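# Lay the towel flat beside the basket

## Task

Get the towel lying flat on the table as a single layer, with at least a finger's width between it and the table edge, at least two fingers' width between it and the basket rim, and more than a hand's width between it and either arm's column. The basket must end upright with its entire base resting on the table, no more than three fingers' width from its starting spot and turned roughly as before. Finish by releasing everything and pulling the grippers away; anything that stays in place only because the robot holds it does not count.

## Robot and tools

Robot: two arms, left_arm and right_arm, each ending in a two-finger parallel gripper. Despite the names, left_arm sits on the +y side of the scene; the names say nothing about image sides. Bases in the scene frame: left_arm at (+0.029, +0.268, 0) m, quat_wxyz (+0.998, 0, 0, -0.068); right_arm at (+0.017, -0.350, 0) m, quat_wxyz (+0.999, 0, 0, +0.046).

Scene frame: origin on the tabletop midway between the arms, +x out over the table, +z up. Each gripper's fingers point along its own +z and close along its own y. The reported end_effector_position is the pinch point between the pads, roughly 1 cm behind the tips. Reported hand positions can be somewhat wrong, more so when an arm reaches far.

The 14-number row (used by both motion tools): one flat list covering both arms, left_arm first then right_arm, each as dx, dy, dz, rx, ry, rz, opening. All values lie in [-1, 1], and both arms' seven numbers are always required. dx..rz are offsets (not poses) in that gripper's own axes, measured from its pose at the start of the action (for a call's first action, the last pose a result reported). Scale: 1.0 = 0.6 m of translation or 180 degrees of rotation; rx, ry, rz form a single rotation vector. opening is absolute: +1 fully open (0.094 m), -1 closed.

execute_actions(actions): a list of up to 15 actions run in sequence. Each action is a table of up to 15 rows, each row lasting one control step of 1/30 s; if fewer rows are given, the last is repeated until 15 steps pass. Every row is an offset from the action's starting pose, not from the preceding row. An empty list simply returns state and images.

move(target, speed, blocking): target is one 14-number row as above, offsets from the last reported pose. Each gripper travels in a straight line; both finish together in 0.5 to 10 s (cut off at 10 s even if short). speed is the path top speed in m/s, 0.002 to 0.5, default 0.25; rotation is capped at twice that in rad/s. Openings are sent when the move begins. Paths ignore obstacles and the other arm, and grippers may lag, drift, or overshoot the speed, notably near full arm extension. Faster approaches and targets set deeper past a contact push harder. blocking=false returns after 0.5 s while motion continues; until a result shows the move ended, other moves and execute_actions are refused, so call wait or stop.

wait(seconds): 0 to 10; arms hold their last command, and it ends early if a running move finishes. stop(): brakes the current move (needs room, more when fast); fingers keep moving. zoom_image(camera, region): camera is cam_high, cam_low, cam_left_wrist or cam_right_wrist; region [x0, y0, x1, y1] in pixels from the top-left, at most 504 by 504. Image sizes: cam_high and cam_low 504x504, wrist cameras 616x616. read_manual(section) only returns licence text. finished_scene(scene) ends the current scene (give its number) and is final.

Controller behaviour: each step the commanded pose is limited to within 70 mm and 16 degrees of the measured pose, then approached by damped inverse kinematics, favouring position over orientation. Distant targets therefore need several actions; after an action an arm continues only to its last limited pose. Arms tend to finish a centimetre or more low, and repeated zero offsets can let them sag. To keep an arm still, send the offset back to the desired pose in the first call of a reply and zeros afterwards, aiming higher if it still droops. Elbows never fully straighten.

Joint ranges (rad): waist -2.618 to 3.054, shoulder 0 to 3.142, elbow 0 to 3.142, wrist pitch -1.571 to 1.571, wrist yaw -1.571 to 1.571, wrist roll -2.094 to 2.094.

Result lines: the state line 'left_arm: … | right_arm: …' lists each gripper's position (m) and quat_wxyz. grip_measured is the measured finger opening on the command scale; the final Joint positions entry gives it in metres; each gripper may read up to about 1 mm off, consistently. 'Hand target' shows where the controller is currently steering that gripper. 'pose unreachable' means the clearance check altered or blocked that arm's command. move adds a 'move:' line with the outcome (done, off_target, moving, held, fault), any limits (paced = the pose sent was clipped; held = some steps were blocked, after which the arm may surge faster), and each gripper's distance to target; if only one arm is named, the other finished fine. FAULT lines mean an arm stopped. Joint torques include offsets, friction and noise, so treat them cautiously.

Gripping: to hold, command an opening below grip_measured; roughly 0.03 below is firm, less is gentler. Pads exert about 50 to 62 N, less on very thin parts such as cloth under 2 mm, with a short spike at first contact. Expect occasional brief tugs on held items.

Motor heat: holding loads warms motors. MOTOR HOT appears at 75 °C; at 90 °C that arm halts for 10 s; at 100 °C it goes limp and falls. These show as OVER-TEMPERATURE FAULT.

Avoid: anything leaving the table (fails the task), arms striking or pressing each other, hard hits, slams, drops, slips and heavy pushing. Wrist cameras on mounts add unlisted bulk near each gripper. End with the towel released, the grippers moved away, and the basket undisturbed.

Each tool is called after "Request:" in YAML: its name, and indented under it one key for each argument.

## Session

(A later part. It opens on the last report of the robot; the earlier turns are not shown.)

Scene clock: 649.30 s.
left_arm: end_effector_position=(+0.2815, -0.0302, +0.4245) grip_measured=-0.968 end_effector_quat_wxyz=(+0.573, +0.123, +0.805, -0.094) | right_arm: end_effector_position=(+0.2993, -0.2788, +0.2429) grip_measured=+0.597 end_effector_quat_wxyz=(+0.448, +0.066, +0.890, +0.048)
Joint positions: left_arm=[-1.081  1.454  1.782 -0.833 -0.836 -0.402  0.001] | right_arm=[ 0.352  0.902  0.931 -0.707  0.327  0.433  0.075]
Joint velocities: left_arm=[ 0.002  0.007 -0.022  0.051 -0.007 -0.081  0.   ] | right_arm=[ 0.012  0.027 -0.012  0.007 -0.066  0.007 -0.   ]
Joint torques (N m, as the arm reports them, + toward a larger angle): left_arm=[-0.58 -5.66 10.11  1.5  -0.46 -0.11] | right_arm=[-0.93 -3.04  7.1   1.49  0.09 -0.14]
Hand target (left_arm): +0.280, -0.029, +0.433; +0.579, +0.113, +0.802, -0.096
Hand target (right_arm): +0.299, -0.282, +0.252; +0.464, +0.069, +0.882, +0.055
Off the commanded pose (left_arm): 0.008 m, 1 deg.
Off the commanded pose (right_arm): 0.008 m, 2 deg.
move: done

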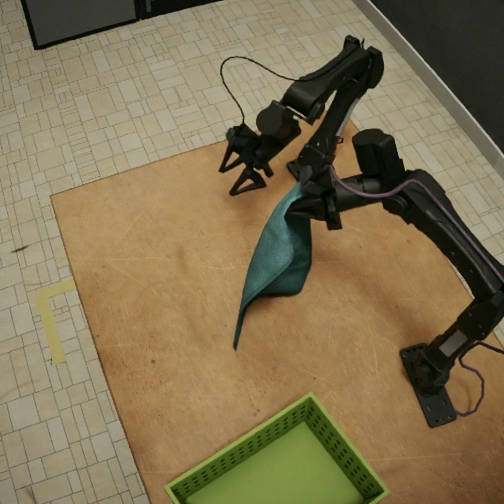

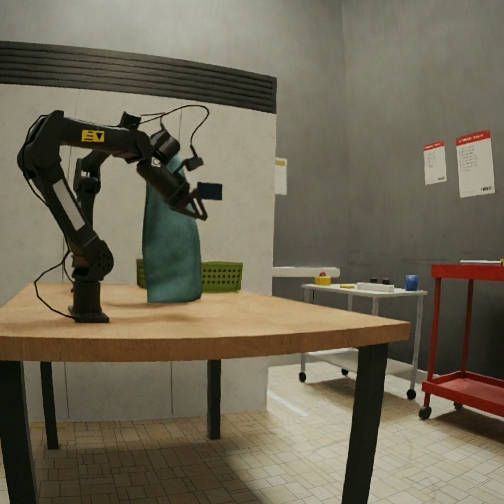

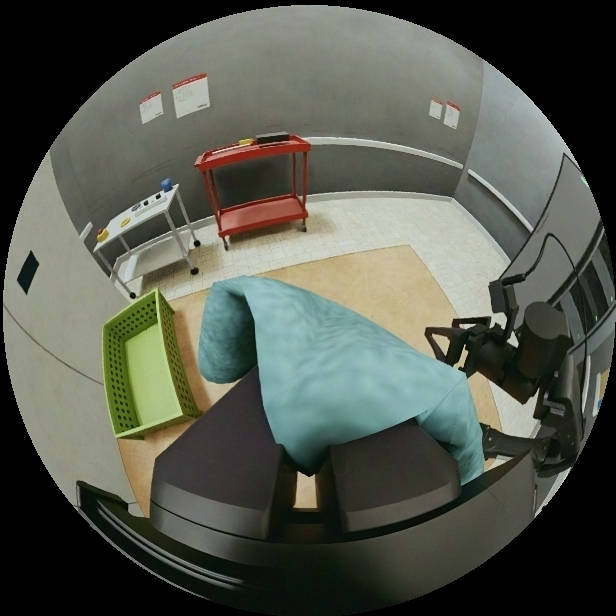

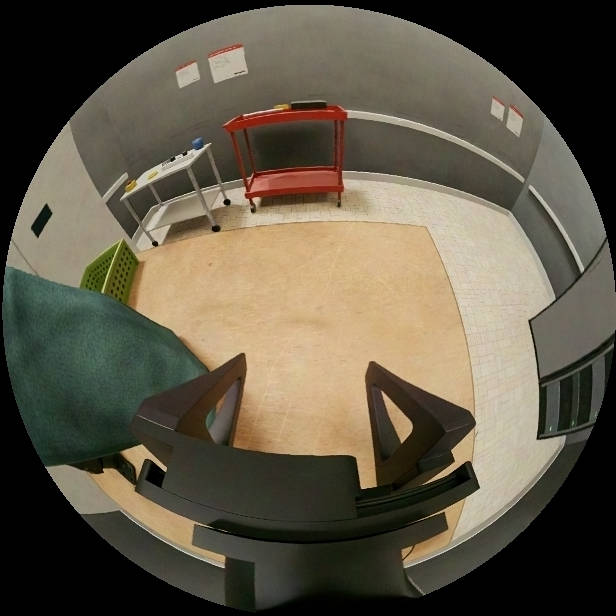

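Request:
execute_actions:
  actions: []

Scene clock: 656.80 s.
left_arm: end_effector_position=(+0.2814, -0.0301, +0.4243) grip_measured=-0.968 end_effector_quat_wxyz=(+0.573, +0.123, +0.805, -0.094) | right_arm: end_effector_position=(+0.2995, -0.2784, +0.2432) grip_measured=+0.597 end_effector_quat_wxyz=(+0.448, +0.065, +0.890, +0.048)
Joint positions: left_arm=[-1.081  1.454  1.782 -0.834 -0.836 -0.402  0.001] | right_arm=[ 0.352  0.902  0.931 -0.706  0.325  0.432  0.075]
Joint velocities: left_arm=[-0.007  0.002 -0.012 -0.022  0.066 -0.007  0.001] | right_arm=[-0.007 -0.002 -0.007 -0.037 -0.051  0.007  0.   ]
Joint torques (N m, as the arm reports them, + toward a larger angle): left_arm=[-0.4  -5.66 10.15  1.48 -0.45 -0.08] | right_arm=[-0.87 -3.04  7.1   1.55  0.07 -0.08]
Hand target (left_arm): +0.280, -0.029, +0.433; +0.579, +0.113, +0.802, -0.096
Hand target (right_arm): +0.299, -0.282, +0.252; +0.464, +0.069, +0.882, +0.055
Off the commanded pose (left_arm): 0.008 m, 1 deg.
Off the commanded pose (right_arm): 0.008 m, 2 deg.

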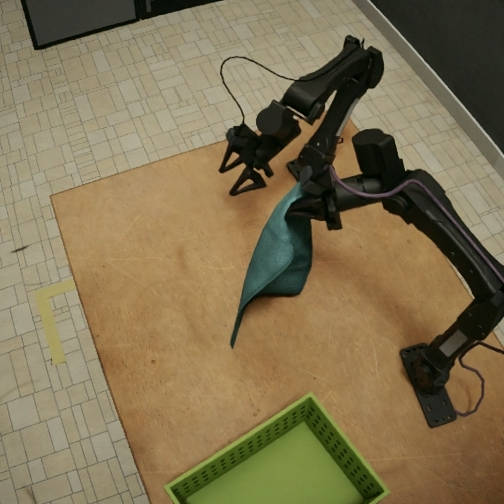

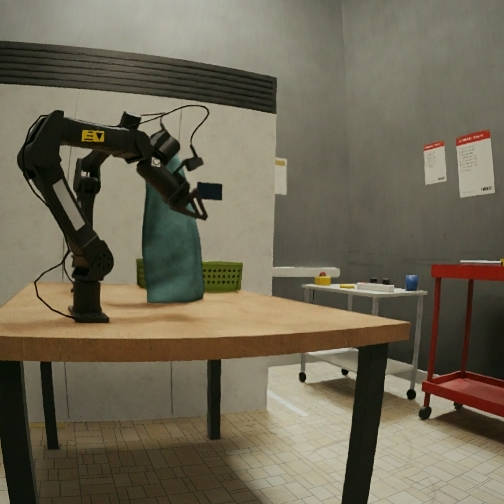

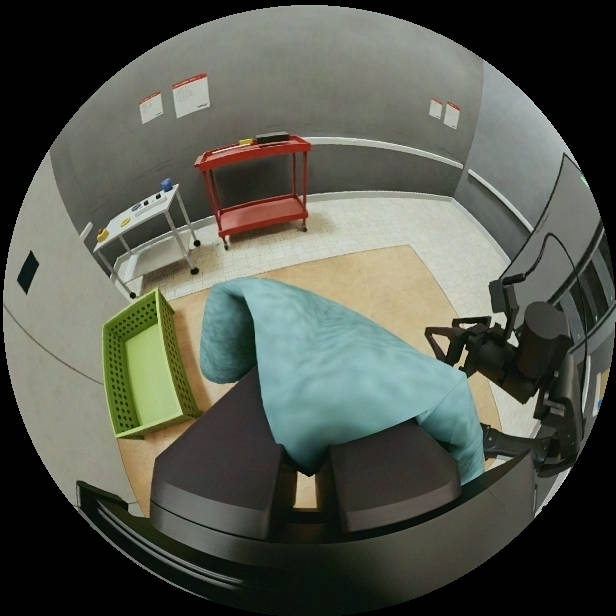

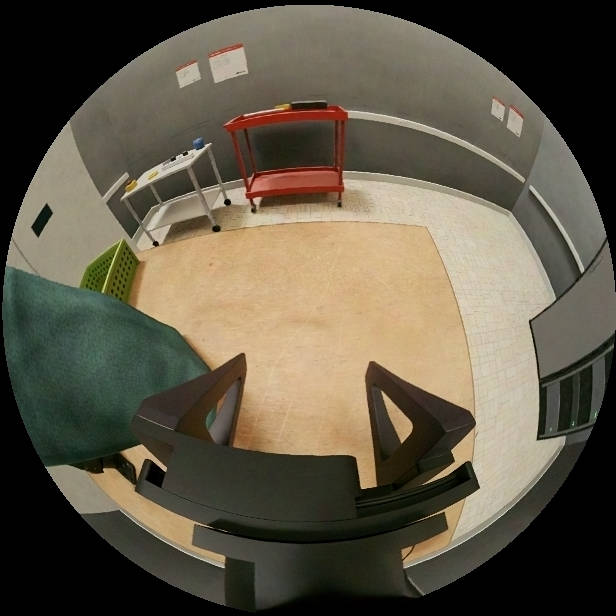

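Request:
zoom_image:
  camera: "cam_high"
  region: [180, 150, 400, 370]

Request:
zoom_image:
  camera: "cam_low"
  region: [100, 130, 280, 310]

Region (180, 150, 400, 370) of cam_high's 504x504 image, scaled by 2.291, with more detail than that image has.

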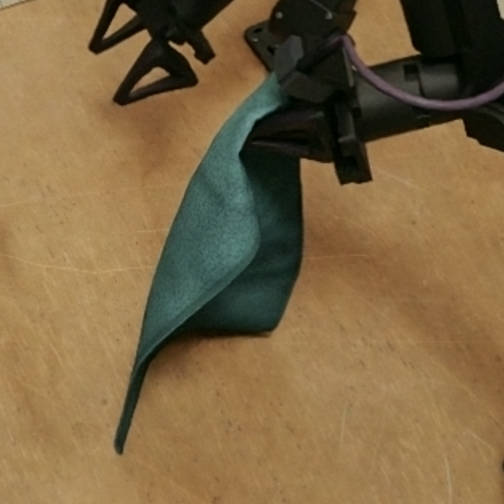

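Region (100, 130, 280, 310) of cam_low's 504x504 image, scaled by 2.800, with more detail than that image has.

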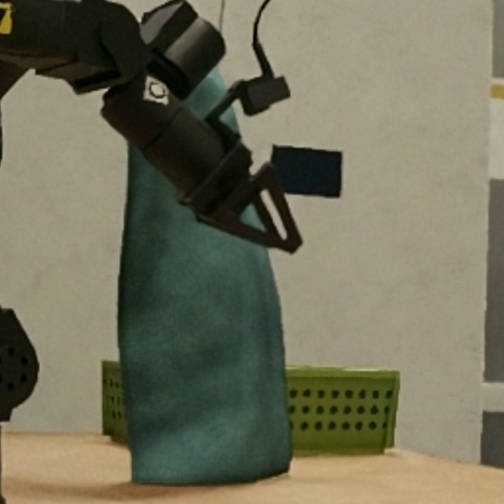

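Request:
move:
  target: [-0.14,-0.004,-0.046,0,0,0,-1, 0,0,0,0,0,0,0.6]
  speed: 0.1

Scene clock: 689.20 s.
left_arm: end_effector_position=(+0.2823, -0.0329, +0.5117) grip_measured=-0.968 end_effector_quat_wxyz=(+0.578, +0.127, +0.801, -0.095) | right_arm: end_effector_position=(+0.2995, -0.2784, +0.2432) grip_measured=+0.597 end_effector_quat_wxyz=(+0.448, +0.065, +0.890, +0.048)
Joint positions: left_arm=[-1.081  1.887  2.807 -1.408 -0.835 -0.379  0.001] | right_arm=[ 0.352  0.902  0.931 -0.706  0.325  0.432  0.075]
Joint velocities: left_arm=[ 0.007  0.032  0.066 -0.081 -0.081 -0.022 -0.001] | right_arm=[ 0.007 -0.007  0.002 -0.007  0.037 -0.066 -0.001]
Joint torques (N m, as the arm reports them, + toward a larger angle): left_arm=[ 0.24 -6.81  6.78  1.5  -0.21 -0.06] | right_arm=[ 0.   -0.91  7.48  1.41  0.11 -0.01]
Hand target (left_arm): +0.283, -0.031, +0.512; +0.577, +0.123, +0.802, -0.096
Hand target (right_arm): +0.299, -0.278, +0.243; +0.448, +0.065, +0.890, +0.048
Off the commanded pose (left_arm): 0.001 m, 1 deg.
Off the commanded pose (right_arm): 0.000 m, 0 deg.
move: done

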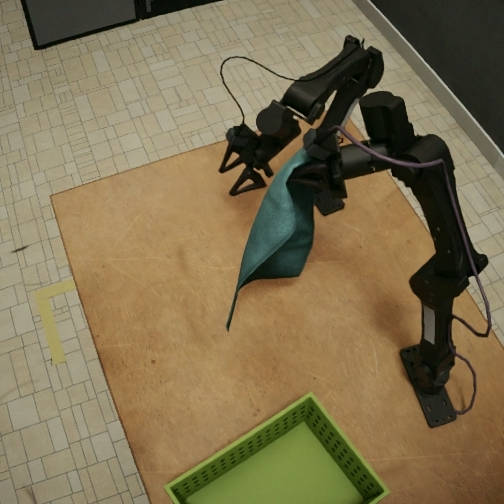

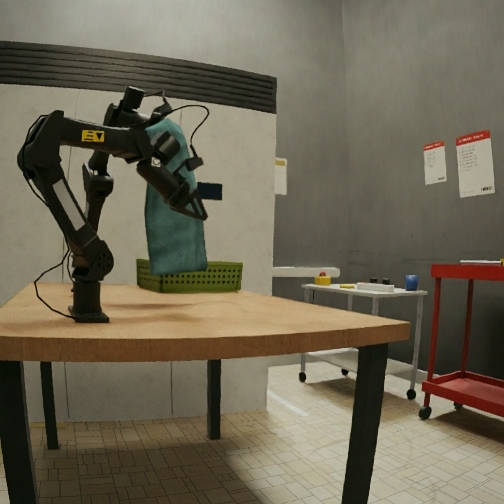

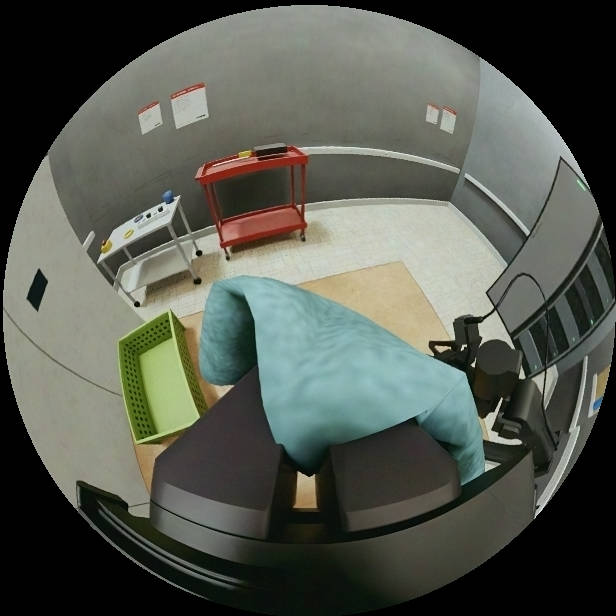

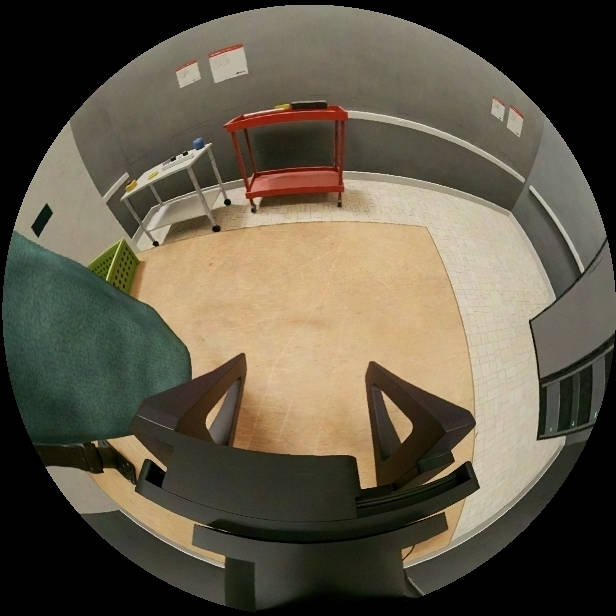

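Request:
zoom_image:
  camera: "cam_high"
  region: [180, 120, 400, 340]

Request:
zoom_image:
  camera: "cam_low"
  region: [100, 90, 300, 290]

Region (180, 120, 400, 340) of cam_high's 504x504 image, scaled by 2.291, with more detail than that image has.

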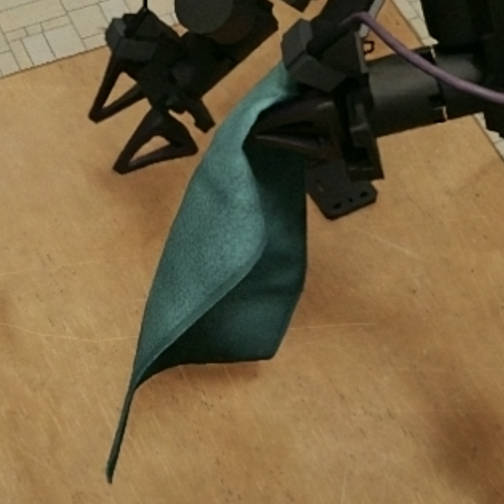

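Region (100, 90, 300, 290) of cam_low's 504x504 image, scaled by 2.520, with more detail than that image has.

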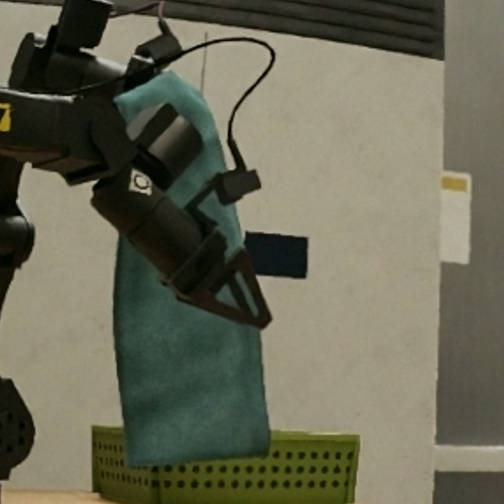

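Request:
move:
  target: [0.08,0.122,0.022,0,0,-0.5,-1, -0.001,-0.129,-0.153,0,0,0,0.6]
  speed: 0.13

Scene clock: 711.27 s.
left_arm: end_effector_position=(+0.3035, +0.0312, +0.4612) grip_measured=-0.968 end_effector_quat_wxyz=(+0.344, -0.471, +0.661, -0.471) | right_arm: end_effector_position=(+0.2260, -0.3577, +0.2722) grip_measured=+0.597 end_effector_quat_wxyz=(+0.427, +0.067, +0.901, +0.042)
Joint positions: left_arm=[-0.884  1.363  1.86  -0.912 -0.655 -1.821  0.001] | right_arm=[-0.255  0.669  1.054 -1.077 -0.145  0.053  0.075]
Joint velocities: left_arm=[-0.007  0.032 -0.002 -0.095 -0.007 -0.037  0.   ] | right_arm=[ 0.017 -0.007 -0.002  0.051  0.007  0.007  0.001]
Joint torques (N m, as the arm reports them, + toward a larger angle): left_arm=[ 0.78 -6.34  4.66  1.82 -0.12 -0.09] | right_arm=[-0.99 -0.6   9.2   1.42 -0.12 -0.11]
Hand target (left_arm): +0.303, +0.036, +0.461; +0.341, -0.477, +0.657, -0.475
Hand target (right_arm): +0.221, -0.357, +0.288; +0.449, +0.062, +0.890, +0.042
Off the commanded pose (left_arm): 0.006 m, 1 deg.
Off the commanded pose (right_arm): 0.016 m, 3 deg.
move: off_target (right_arm)

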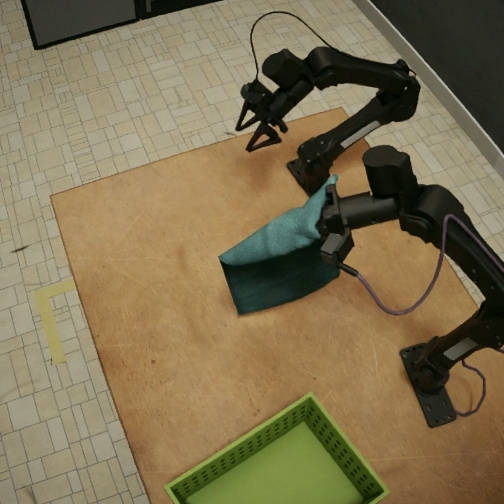

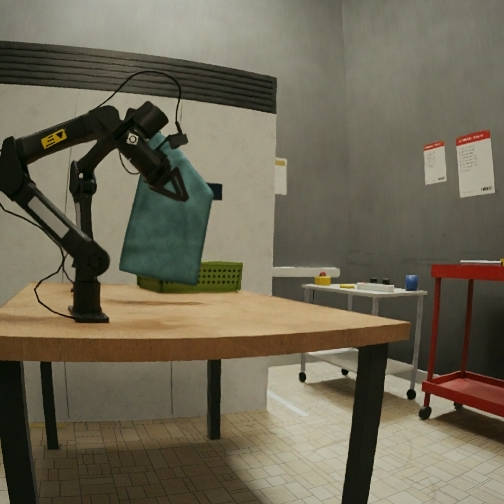

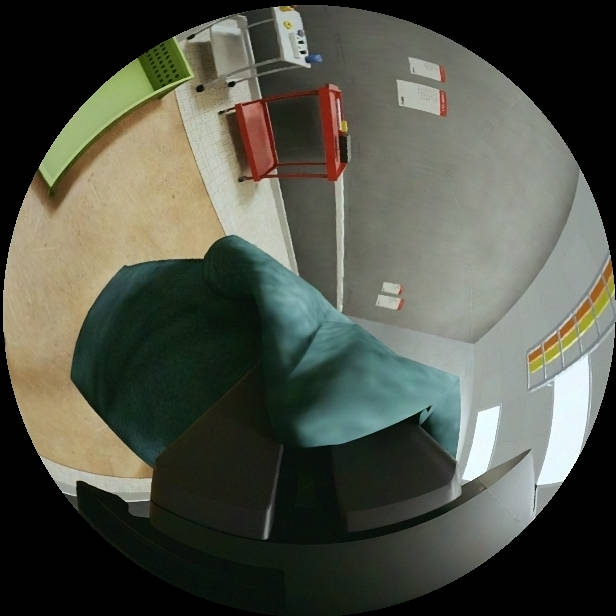

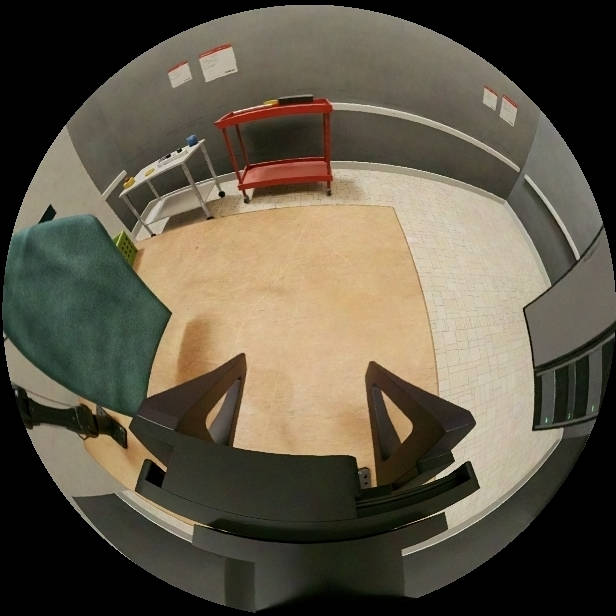

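Request:
zoom_image:
  camera: "cam_high"
  region: [170, 130, 400, 360]

Request:
zoom_image:
  camera: "cam_low"
  region: [80, 100, 280, 300]

Region (170, 130, 400, 360) of cam_high's 504x504 image, scaled by 2.191, with more detail than that image has.

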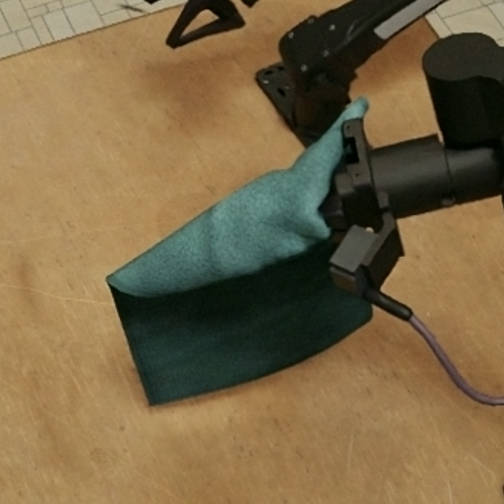

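Region (80, 100, 280, 300) of cam_low's 504x504 image, scaled by 2.520, with more detail than that image has.

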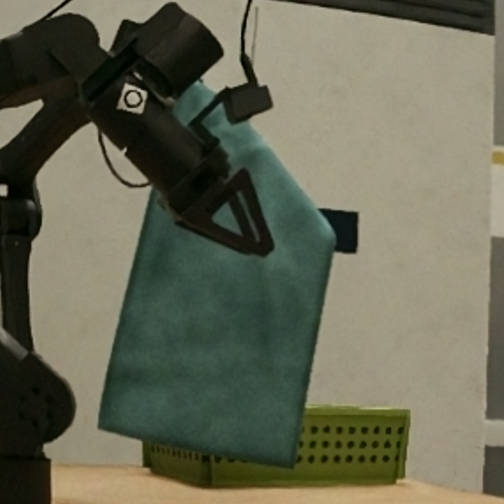

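Request:
move:
  target: [-0.09,-0.095,-0.027,0.004,0.316,0.106,-1, 0,0,0,0,0,0,0.6]
  speed: 0.12

Scene clock: 728.90 s.
left_arm: end_effector_position=(+0.3291, +0.0785, +0.5137) grip_measured=-0.968 end_effector_quat_wxyz=(+0.085, -0.100, +0.786, -0.604) | right_arm: end_effector_position=(+0.2259, -0.3571, +0.2721) grip_measured=+0.597 end_effector_quat_wxyz=(+0.426, +0.066, +0.901, +0.043)
Joint positions: left_arm=[ 0.038  1.872  2.787 -1.558  1.127 -0.964  0.001] | right_arm=[-0.255  0.669  1.054 -1.078 -0.148  0.051  0.075]
Joint velocities: left_arm=[-0.007 -0.002 -0.012  0.022  0.066 -0.066  0.   ] | right_arm=[-0.002 -0.027 -0.017  0.007  0.007 -0.022 -0.   ]
Joint torques (N m, as the arm reports them, + toward a larger angle): left_arm=[ 0.53 -6.76  6.52  1.2   0.63  0.17] | right_arm=[ 0.    1.3   6.42  1.43 -0.01  0.02]
Hand target (left_arm): +0.324, +0.079, +0.518; +0.085, -0.090, +0.783, -0.610
Hand target (right_arm): +0.226, -0.358, +0.272; +0.427, +0.067, +0.901, +0.042
Off the commanded pose (left_arm): 0.010 m, 5 deg.
Off the commanded pose (right_arm): 0.001 m, 0 deg.
joint sent to its limit (left arm) — the command would take joint 4 (wrist pitch) past its lower limit, so that joint was sent only as far as its limit.
move: off_target (left_arm)

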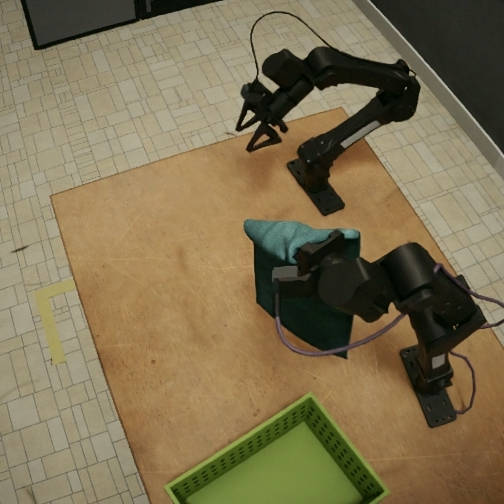

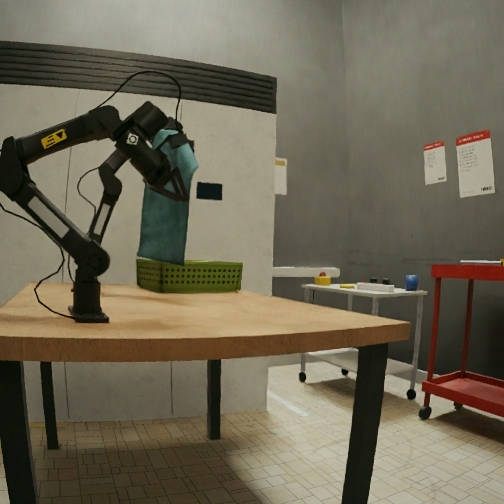

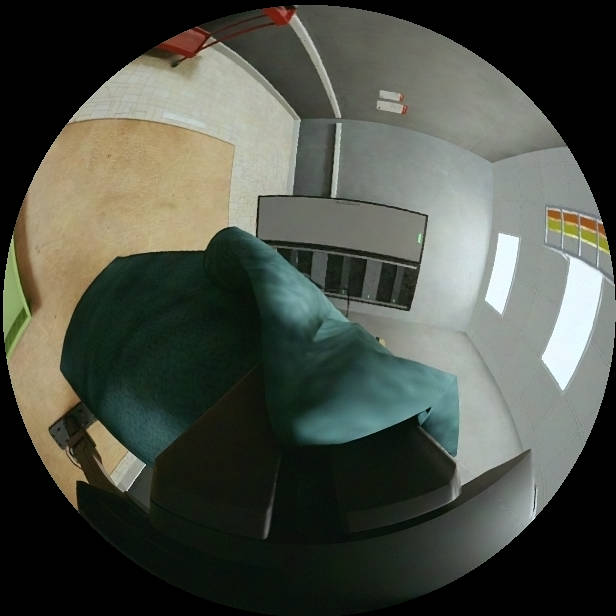

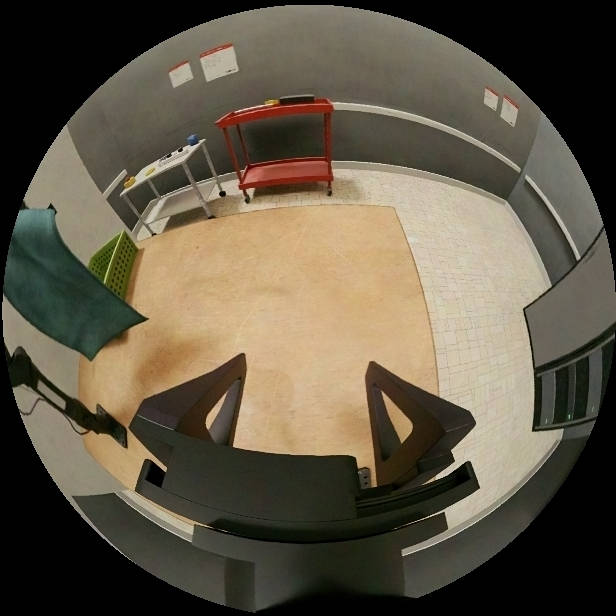

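Request:
zoom_image:
  camera: "cam_high"
  region: [200, 170, 420, 390]

Request:
zoom_image:
  camera: "cam_low"
  region: [80, 100, 280, 300]

Region (200, 170, 420, 390) of cam_high's 504x504 image, scaled by 2.291, with more detail than that image has.

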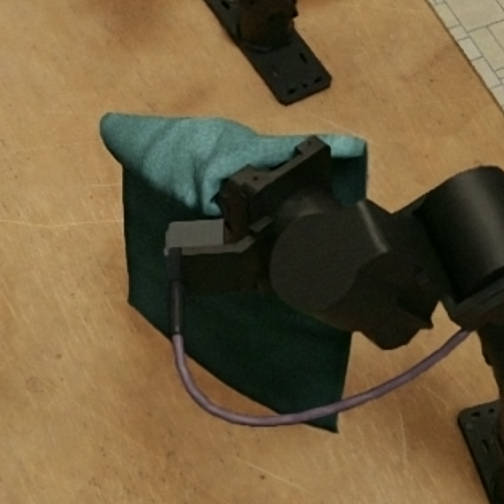

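Region (80, 100, 280, 300) of cam_low's 504x504 image, scaled by 2.520, with more detail than that image has.

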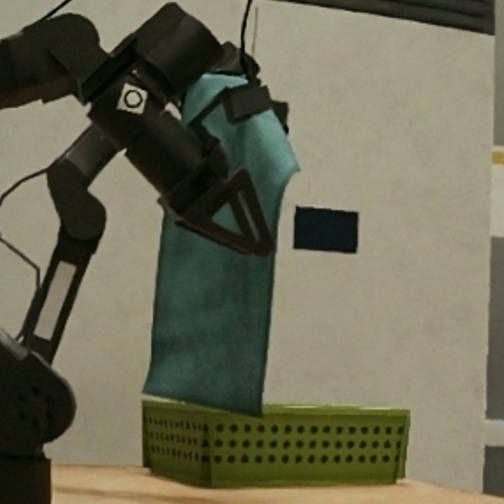

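Request:
move:
  target: [0,0,0,0,0,0,-1, 0.135,0.338,0.296,-0.477,-0.135,-0.208,0.8]
  speed: 0.15

Scene clock: 747.60 s.
left_arm: end_effector_position=(+0.3290, +0.0785, +0.5134) grip_measured=-0.968 end_effector_quat_wxyz=(+0.085, -0.100, +0.787, -0.603) | right_arm: end_effector_position=(+0.3241, -0.1433, +0.1233) grip_measured=+0.798 end_effector_quat_wxyz=(+0.508, -0.483, +0.521, +0.487)
Joint positions: left_arm=[ 0.038  1.872  2.787 -1.56   1.127 -0.962  0.001] | right_arm=[ 0.003  1.985  0.589  1.333 -1.418 -0.046  0.084]
Joint velocities: left_arm=[-0.012  0.007 -0.002 -0.007  0.051 -0.022 -0.002] | right_arm=[-0.027  0.056  0.007  0.242 -0.066  0.227  0.   ]
Joint torques (N m, as the arm reports them, + toward a larger angle): left_arm=[-0.02 -7.52  3.82  1.41  0.4   0.  ] | right_arm=[ 0.83 -5.57  5.29  1.29 -0.16  0.05]
Hand target (left_arm): +0.329, +0.078, +0.514; +0.085, -0.100, +0.786, -0.603
Hand target (right_arm): +0.324, -0.139, +0.127; +0.509, -0.492, +0.509, +0.490
Off the commanded pose (left_arm): 0.000 m, 0 deg.
Off the commanded pose (right_arm): 0.006 m, 2 deg.
move: done

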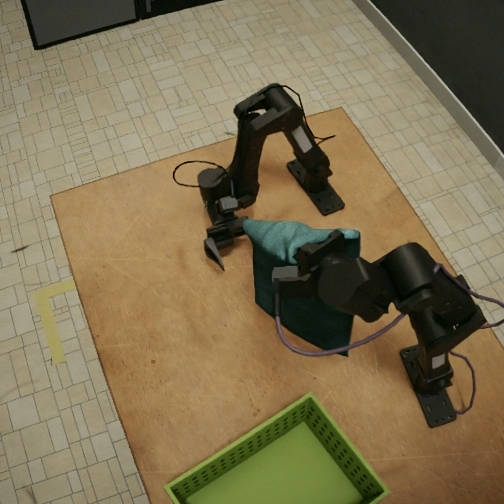

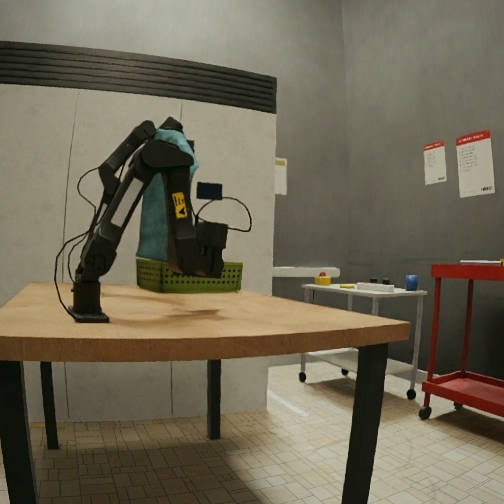

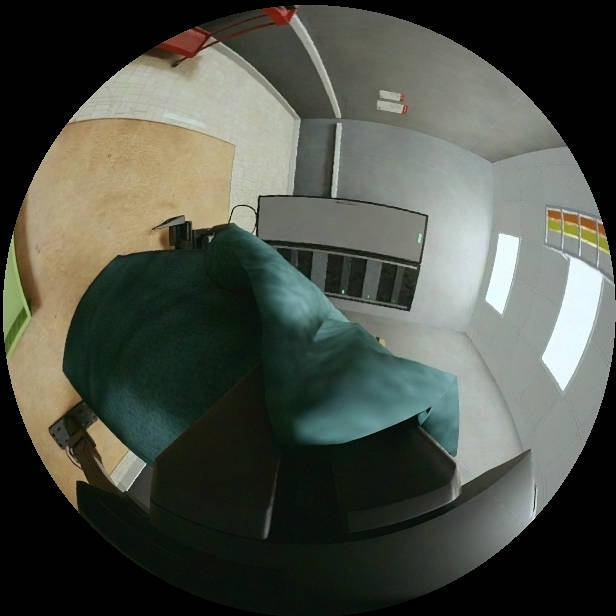

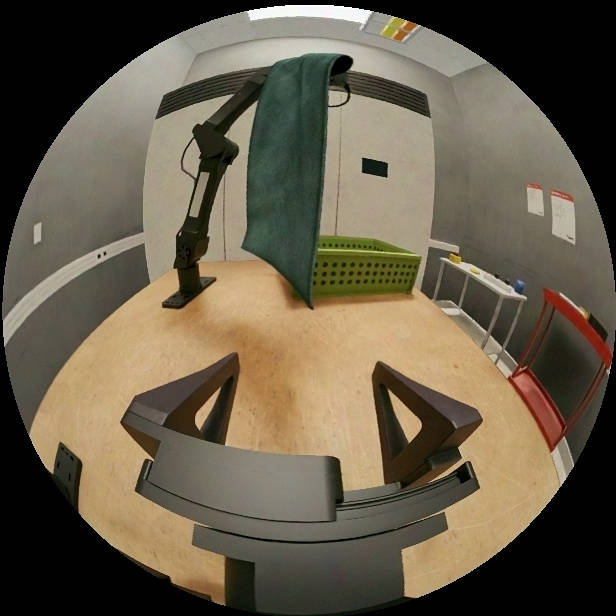

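Request:
move:
  target: [0,0,0,0,0,0,-1, -0.005,0,0.13,-0.05,0,0,0.8]
  speed: 0.08

Scene clock: 757.67 s.
left_arm: end_effector_position=(+0.3291, +0.0785, +0.5133) grip_measured=-0.968 end_effector_quat_wxyz=(+0.085, -0.101, +0.787, -0.603) | right_arm: end_effector_position=(+0.3235, -0.0699, +0.1260) grip_measured=+0.798 end_effector_quat_wxyz=(+0.470, -0.522, +0.477, +0.527)
Joint positions: left_arm=[ 0.038  1.872  2.787 -1.56   1.126 -0.962  0.001] | right_arm=[ 0.214  2.085  0.771  1.306 -1.368  0.005  0.084]
Joint velocities: left_arm=[-0.002 -0.012  0.007 -0.037 -0.037  0.066 -0.   ] | right_arm=[-0.002 -0.022  0.012  0.022  0.007  0.007 -0.001]
Joint torques (N m, as the arm reports them, + toward a larger angle): left_arm=[ 0.17 -7.64  3.89  1.38  0.39  0.01] | right_arm=[ 0.56 -6.78  6.49  1.05  0.05  0.05]
Hand target (left_arm): +0.329, +0.079, +0.513; +0.085, -0.100, +0.787, -0.603
Hand target (right_arm): +0.328, -0.066, +0.126; -0.469, +0.520, -0.479, -0.528
Off the commanded pose (left_arm): 0.000 m, 0 deg.
Off the commanded pose (right_arm): 0.007 m, 0 deg.
move: done

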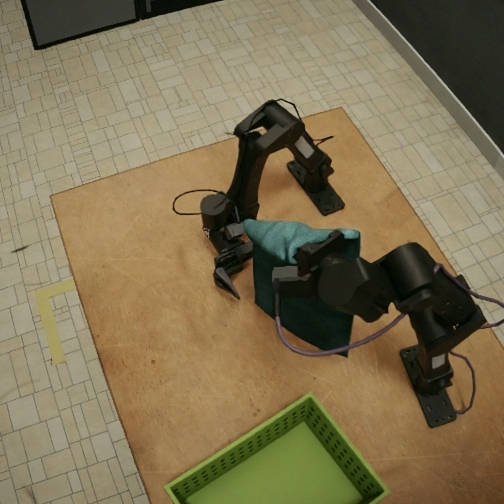

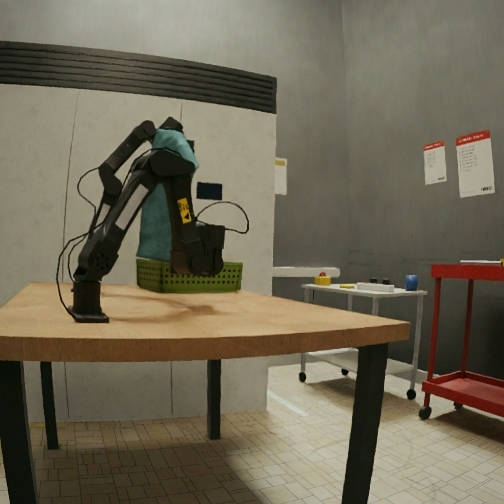

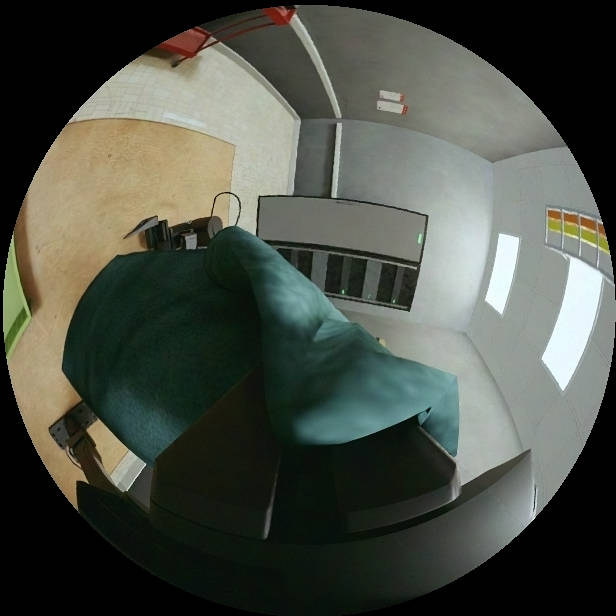

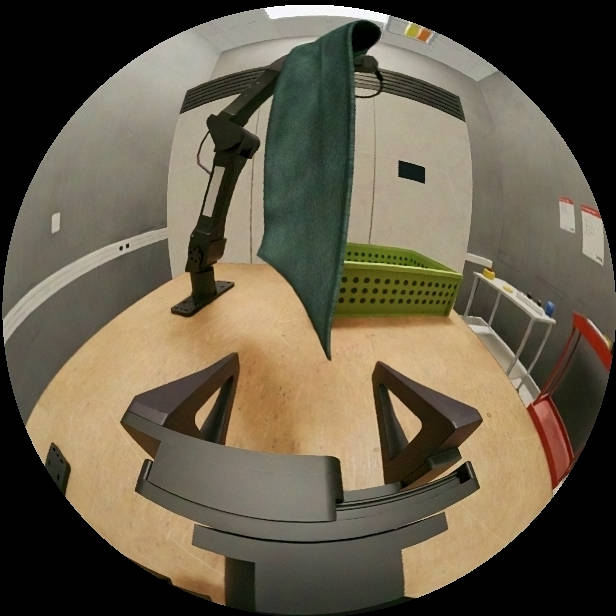

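Request:
move:
  target: [0,0,0,0,0,0,-1, 0.008,-0.005,0.10,0,0,0,0.8]
  speed: 0.05

Scene clock: 765.27 s.
left_arm: end_effector_position=(+0.3292, +0.0786, +0.5133) grip_measured=-0.968 end_effector_quat_wxyz=(+0.085, -0.101, +0.787, -0.603) | right_arm: end_effector_position=(+0.3160, -0.0157, +0.1205) grip_measured=+0.798 end_effector_quat_wxyz=(+0.469, -0.522, +0.477, +0.529)
Joint positions: left_arm=[ 0.038  1.872  2.787 -1.56   1.125 -0.962  0.001] | right_arm=[ 0.366  2.138  0.833  1.303 -1.218  0.012  0.084]
Joint velocities: left_arm=[ 0.007  0.002 -0.007 -0.007  0.007  0.007  0.   ] | right_arm=[-0.027 -0.007  0.002 -0.007  0.022  0.022  0.   ]
Joint torques (N m, as the arm reports them, + toward a larger angle): left_arm=[ 0.07 -7.48  3.95  1.38  0.36  0.05] | right_arm=[ 0.76 -7.27  6.75  1.22  0.04  0.06]
Hand target (left_arm): +0.329, +0.079, +0.513; +0.085, -0.101, +0.787, -0.603
Hand target (right_arm): +0.320, -0.010, +0.122; -0.471, +0.521, -0.477, -0.528
Off the commanded pose (left_arm): 0.000 m, 0 deg.
Off the commanded pose (right_arm): 0.007 m, 0 deg.
move: done

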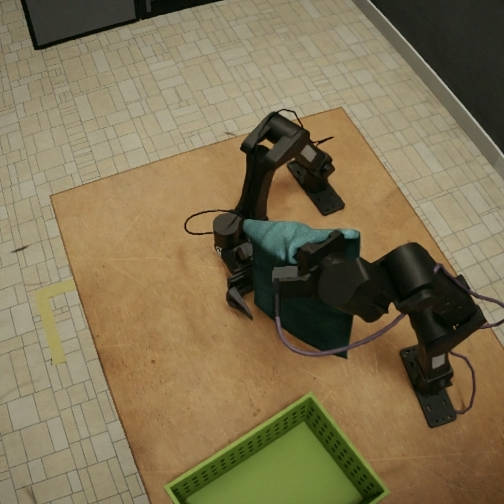

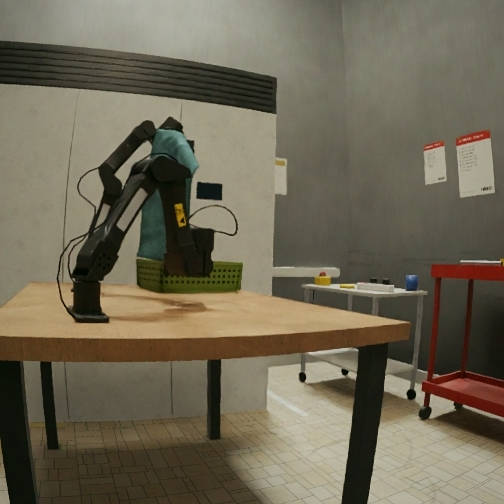

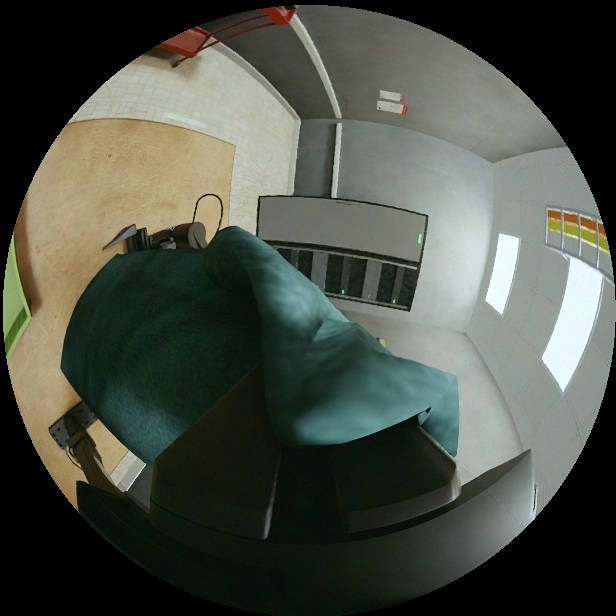

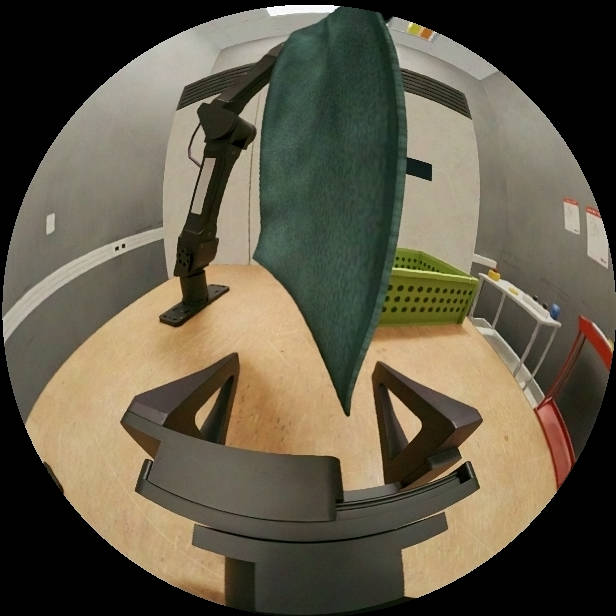

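Request:
move:
  target: [0,0,0,0,0,0,-1, 0.0,-0.03,0.0,0,0,0,0.8]
  speed: 0.04

Scene clock: 768.77 s.
left_arm: end_effector_position=(+0.3292, +0.0786, +0.5132) grip_measured=-0.968 end_effector_quat_wxyz=(+0.085, -0.101, +0.787, -0.603) | right_arm: end_effector_position=(+0.3276, -0.0128, +0.1190) grip_measured=+0.798 end_effector_quat_wxyz=(+0.468, -0.521, +0.479, +0.529)
Joint positions: left_arm=[ 0.038  1.872  2.787 -1.56   1.125 -0.962  0.001] | right_arm=[ 0.36   2.165  0.885  1.275 -1.223  0.012  0.084]
Joint velocities: left_arm=[-0.007  0.002 -0.012  0.066  0.007 -0.066  0.   ] | right_arm=[ 0.007 -0.002  0.012 -0.066 -0.081  0.037  0.   ]
Joint torques (N m, as the arm reports them, + toward a larger angle): left_arm=[-0.02 -7.46  3.87  1.43  0.36  0.04] | right_arm=[-0.73 -7.63  6.86  1.16 -0.08 -0.01]
Hand target (left_arm): +0.329, +0.079, +0.513; +0.085, -0.101, +0.787, -0.603
Hand target (right_arm): +0.334, -0.014, +0.120; -0.470, +0.522, -0.477, -0.528
Off the commanded pose (left_arm): 0.000 m, 0 deg.
Off the commanded pose (right_arm): 0.007 m, 0 deg.
move: done

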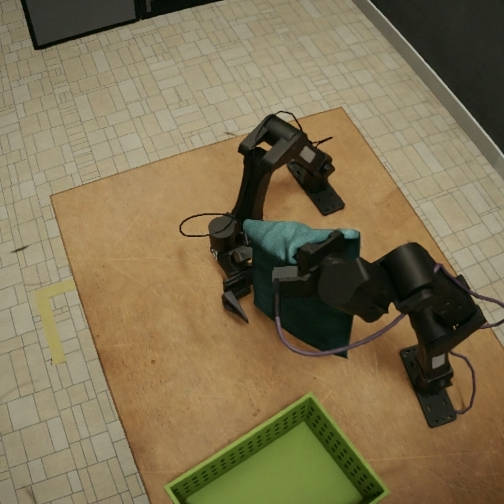

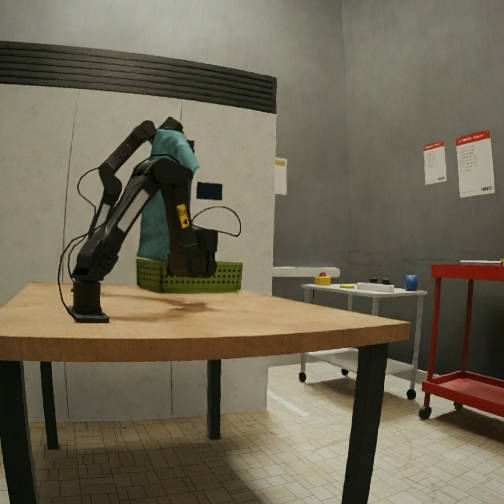

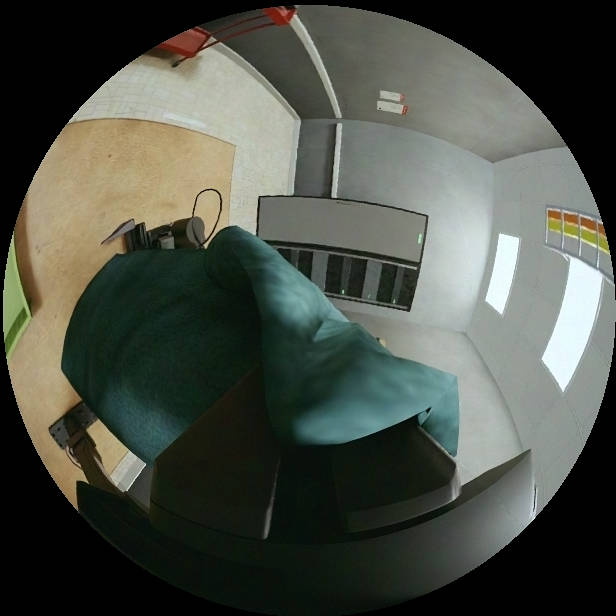

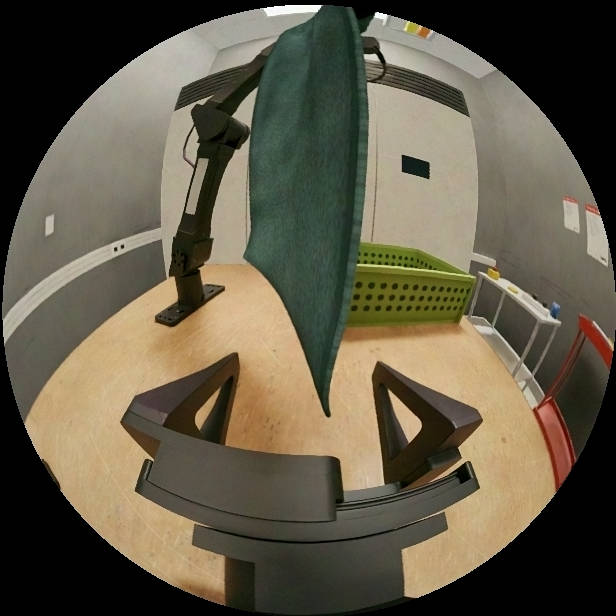

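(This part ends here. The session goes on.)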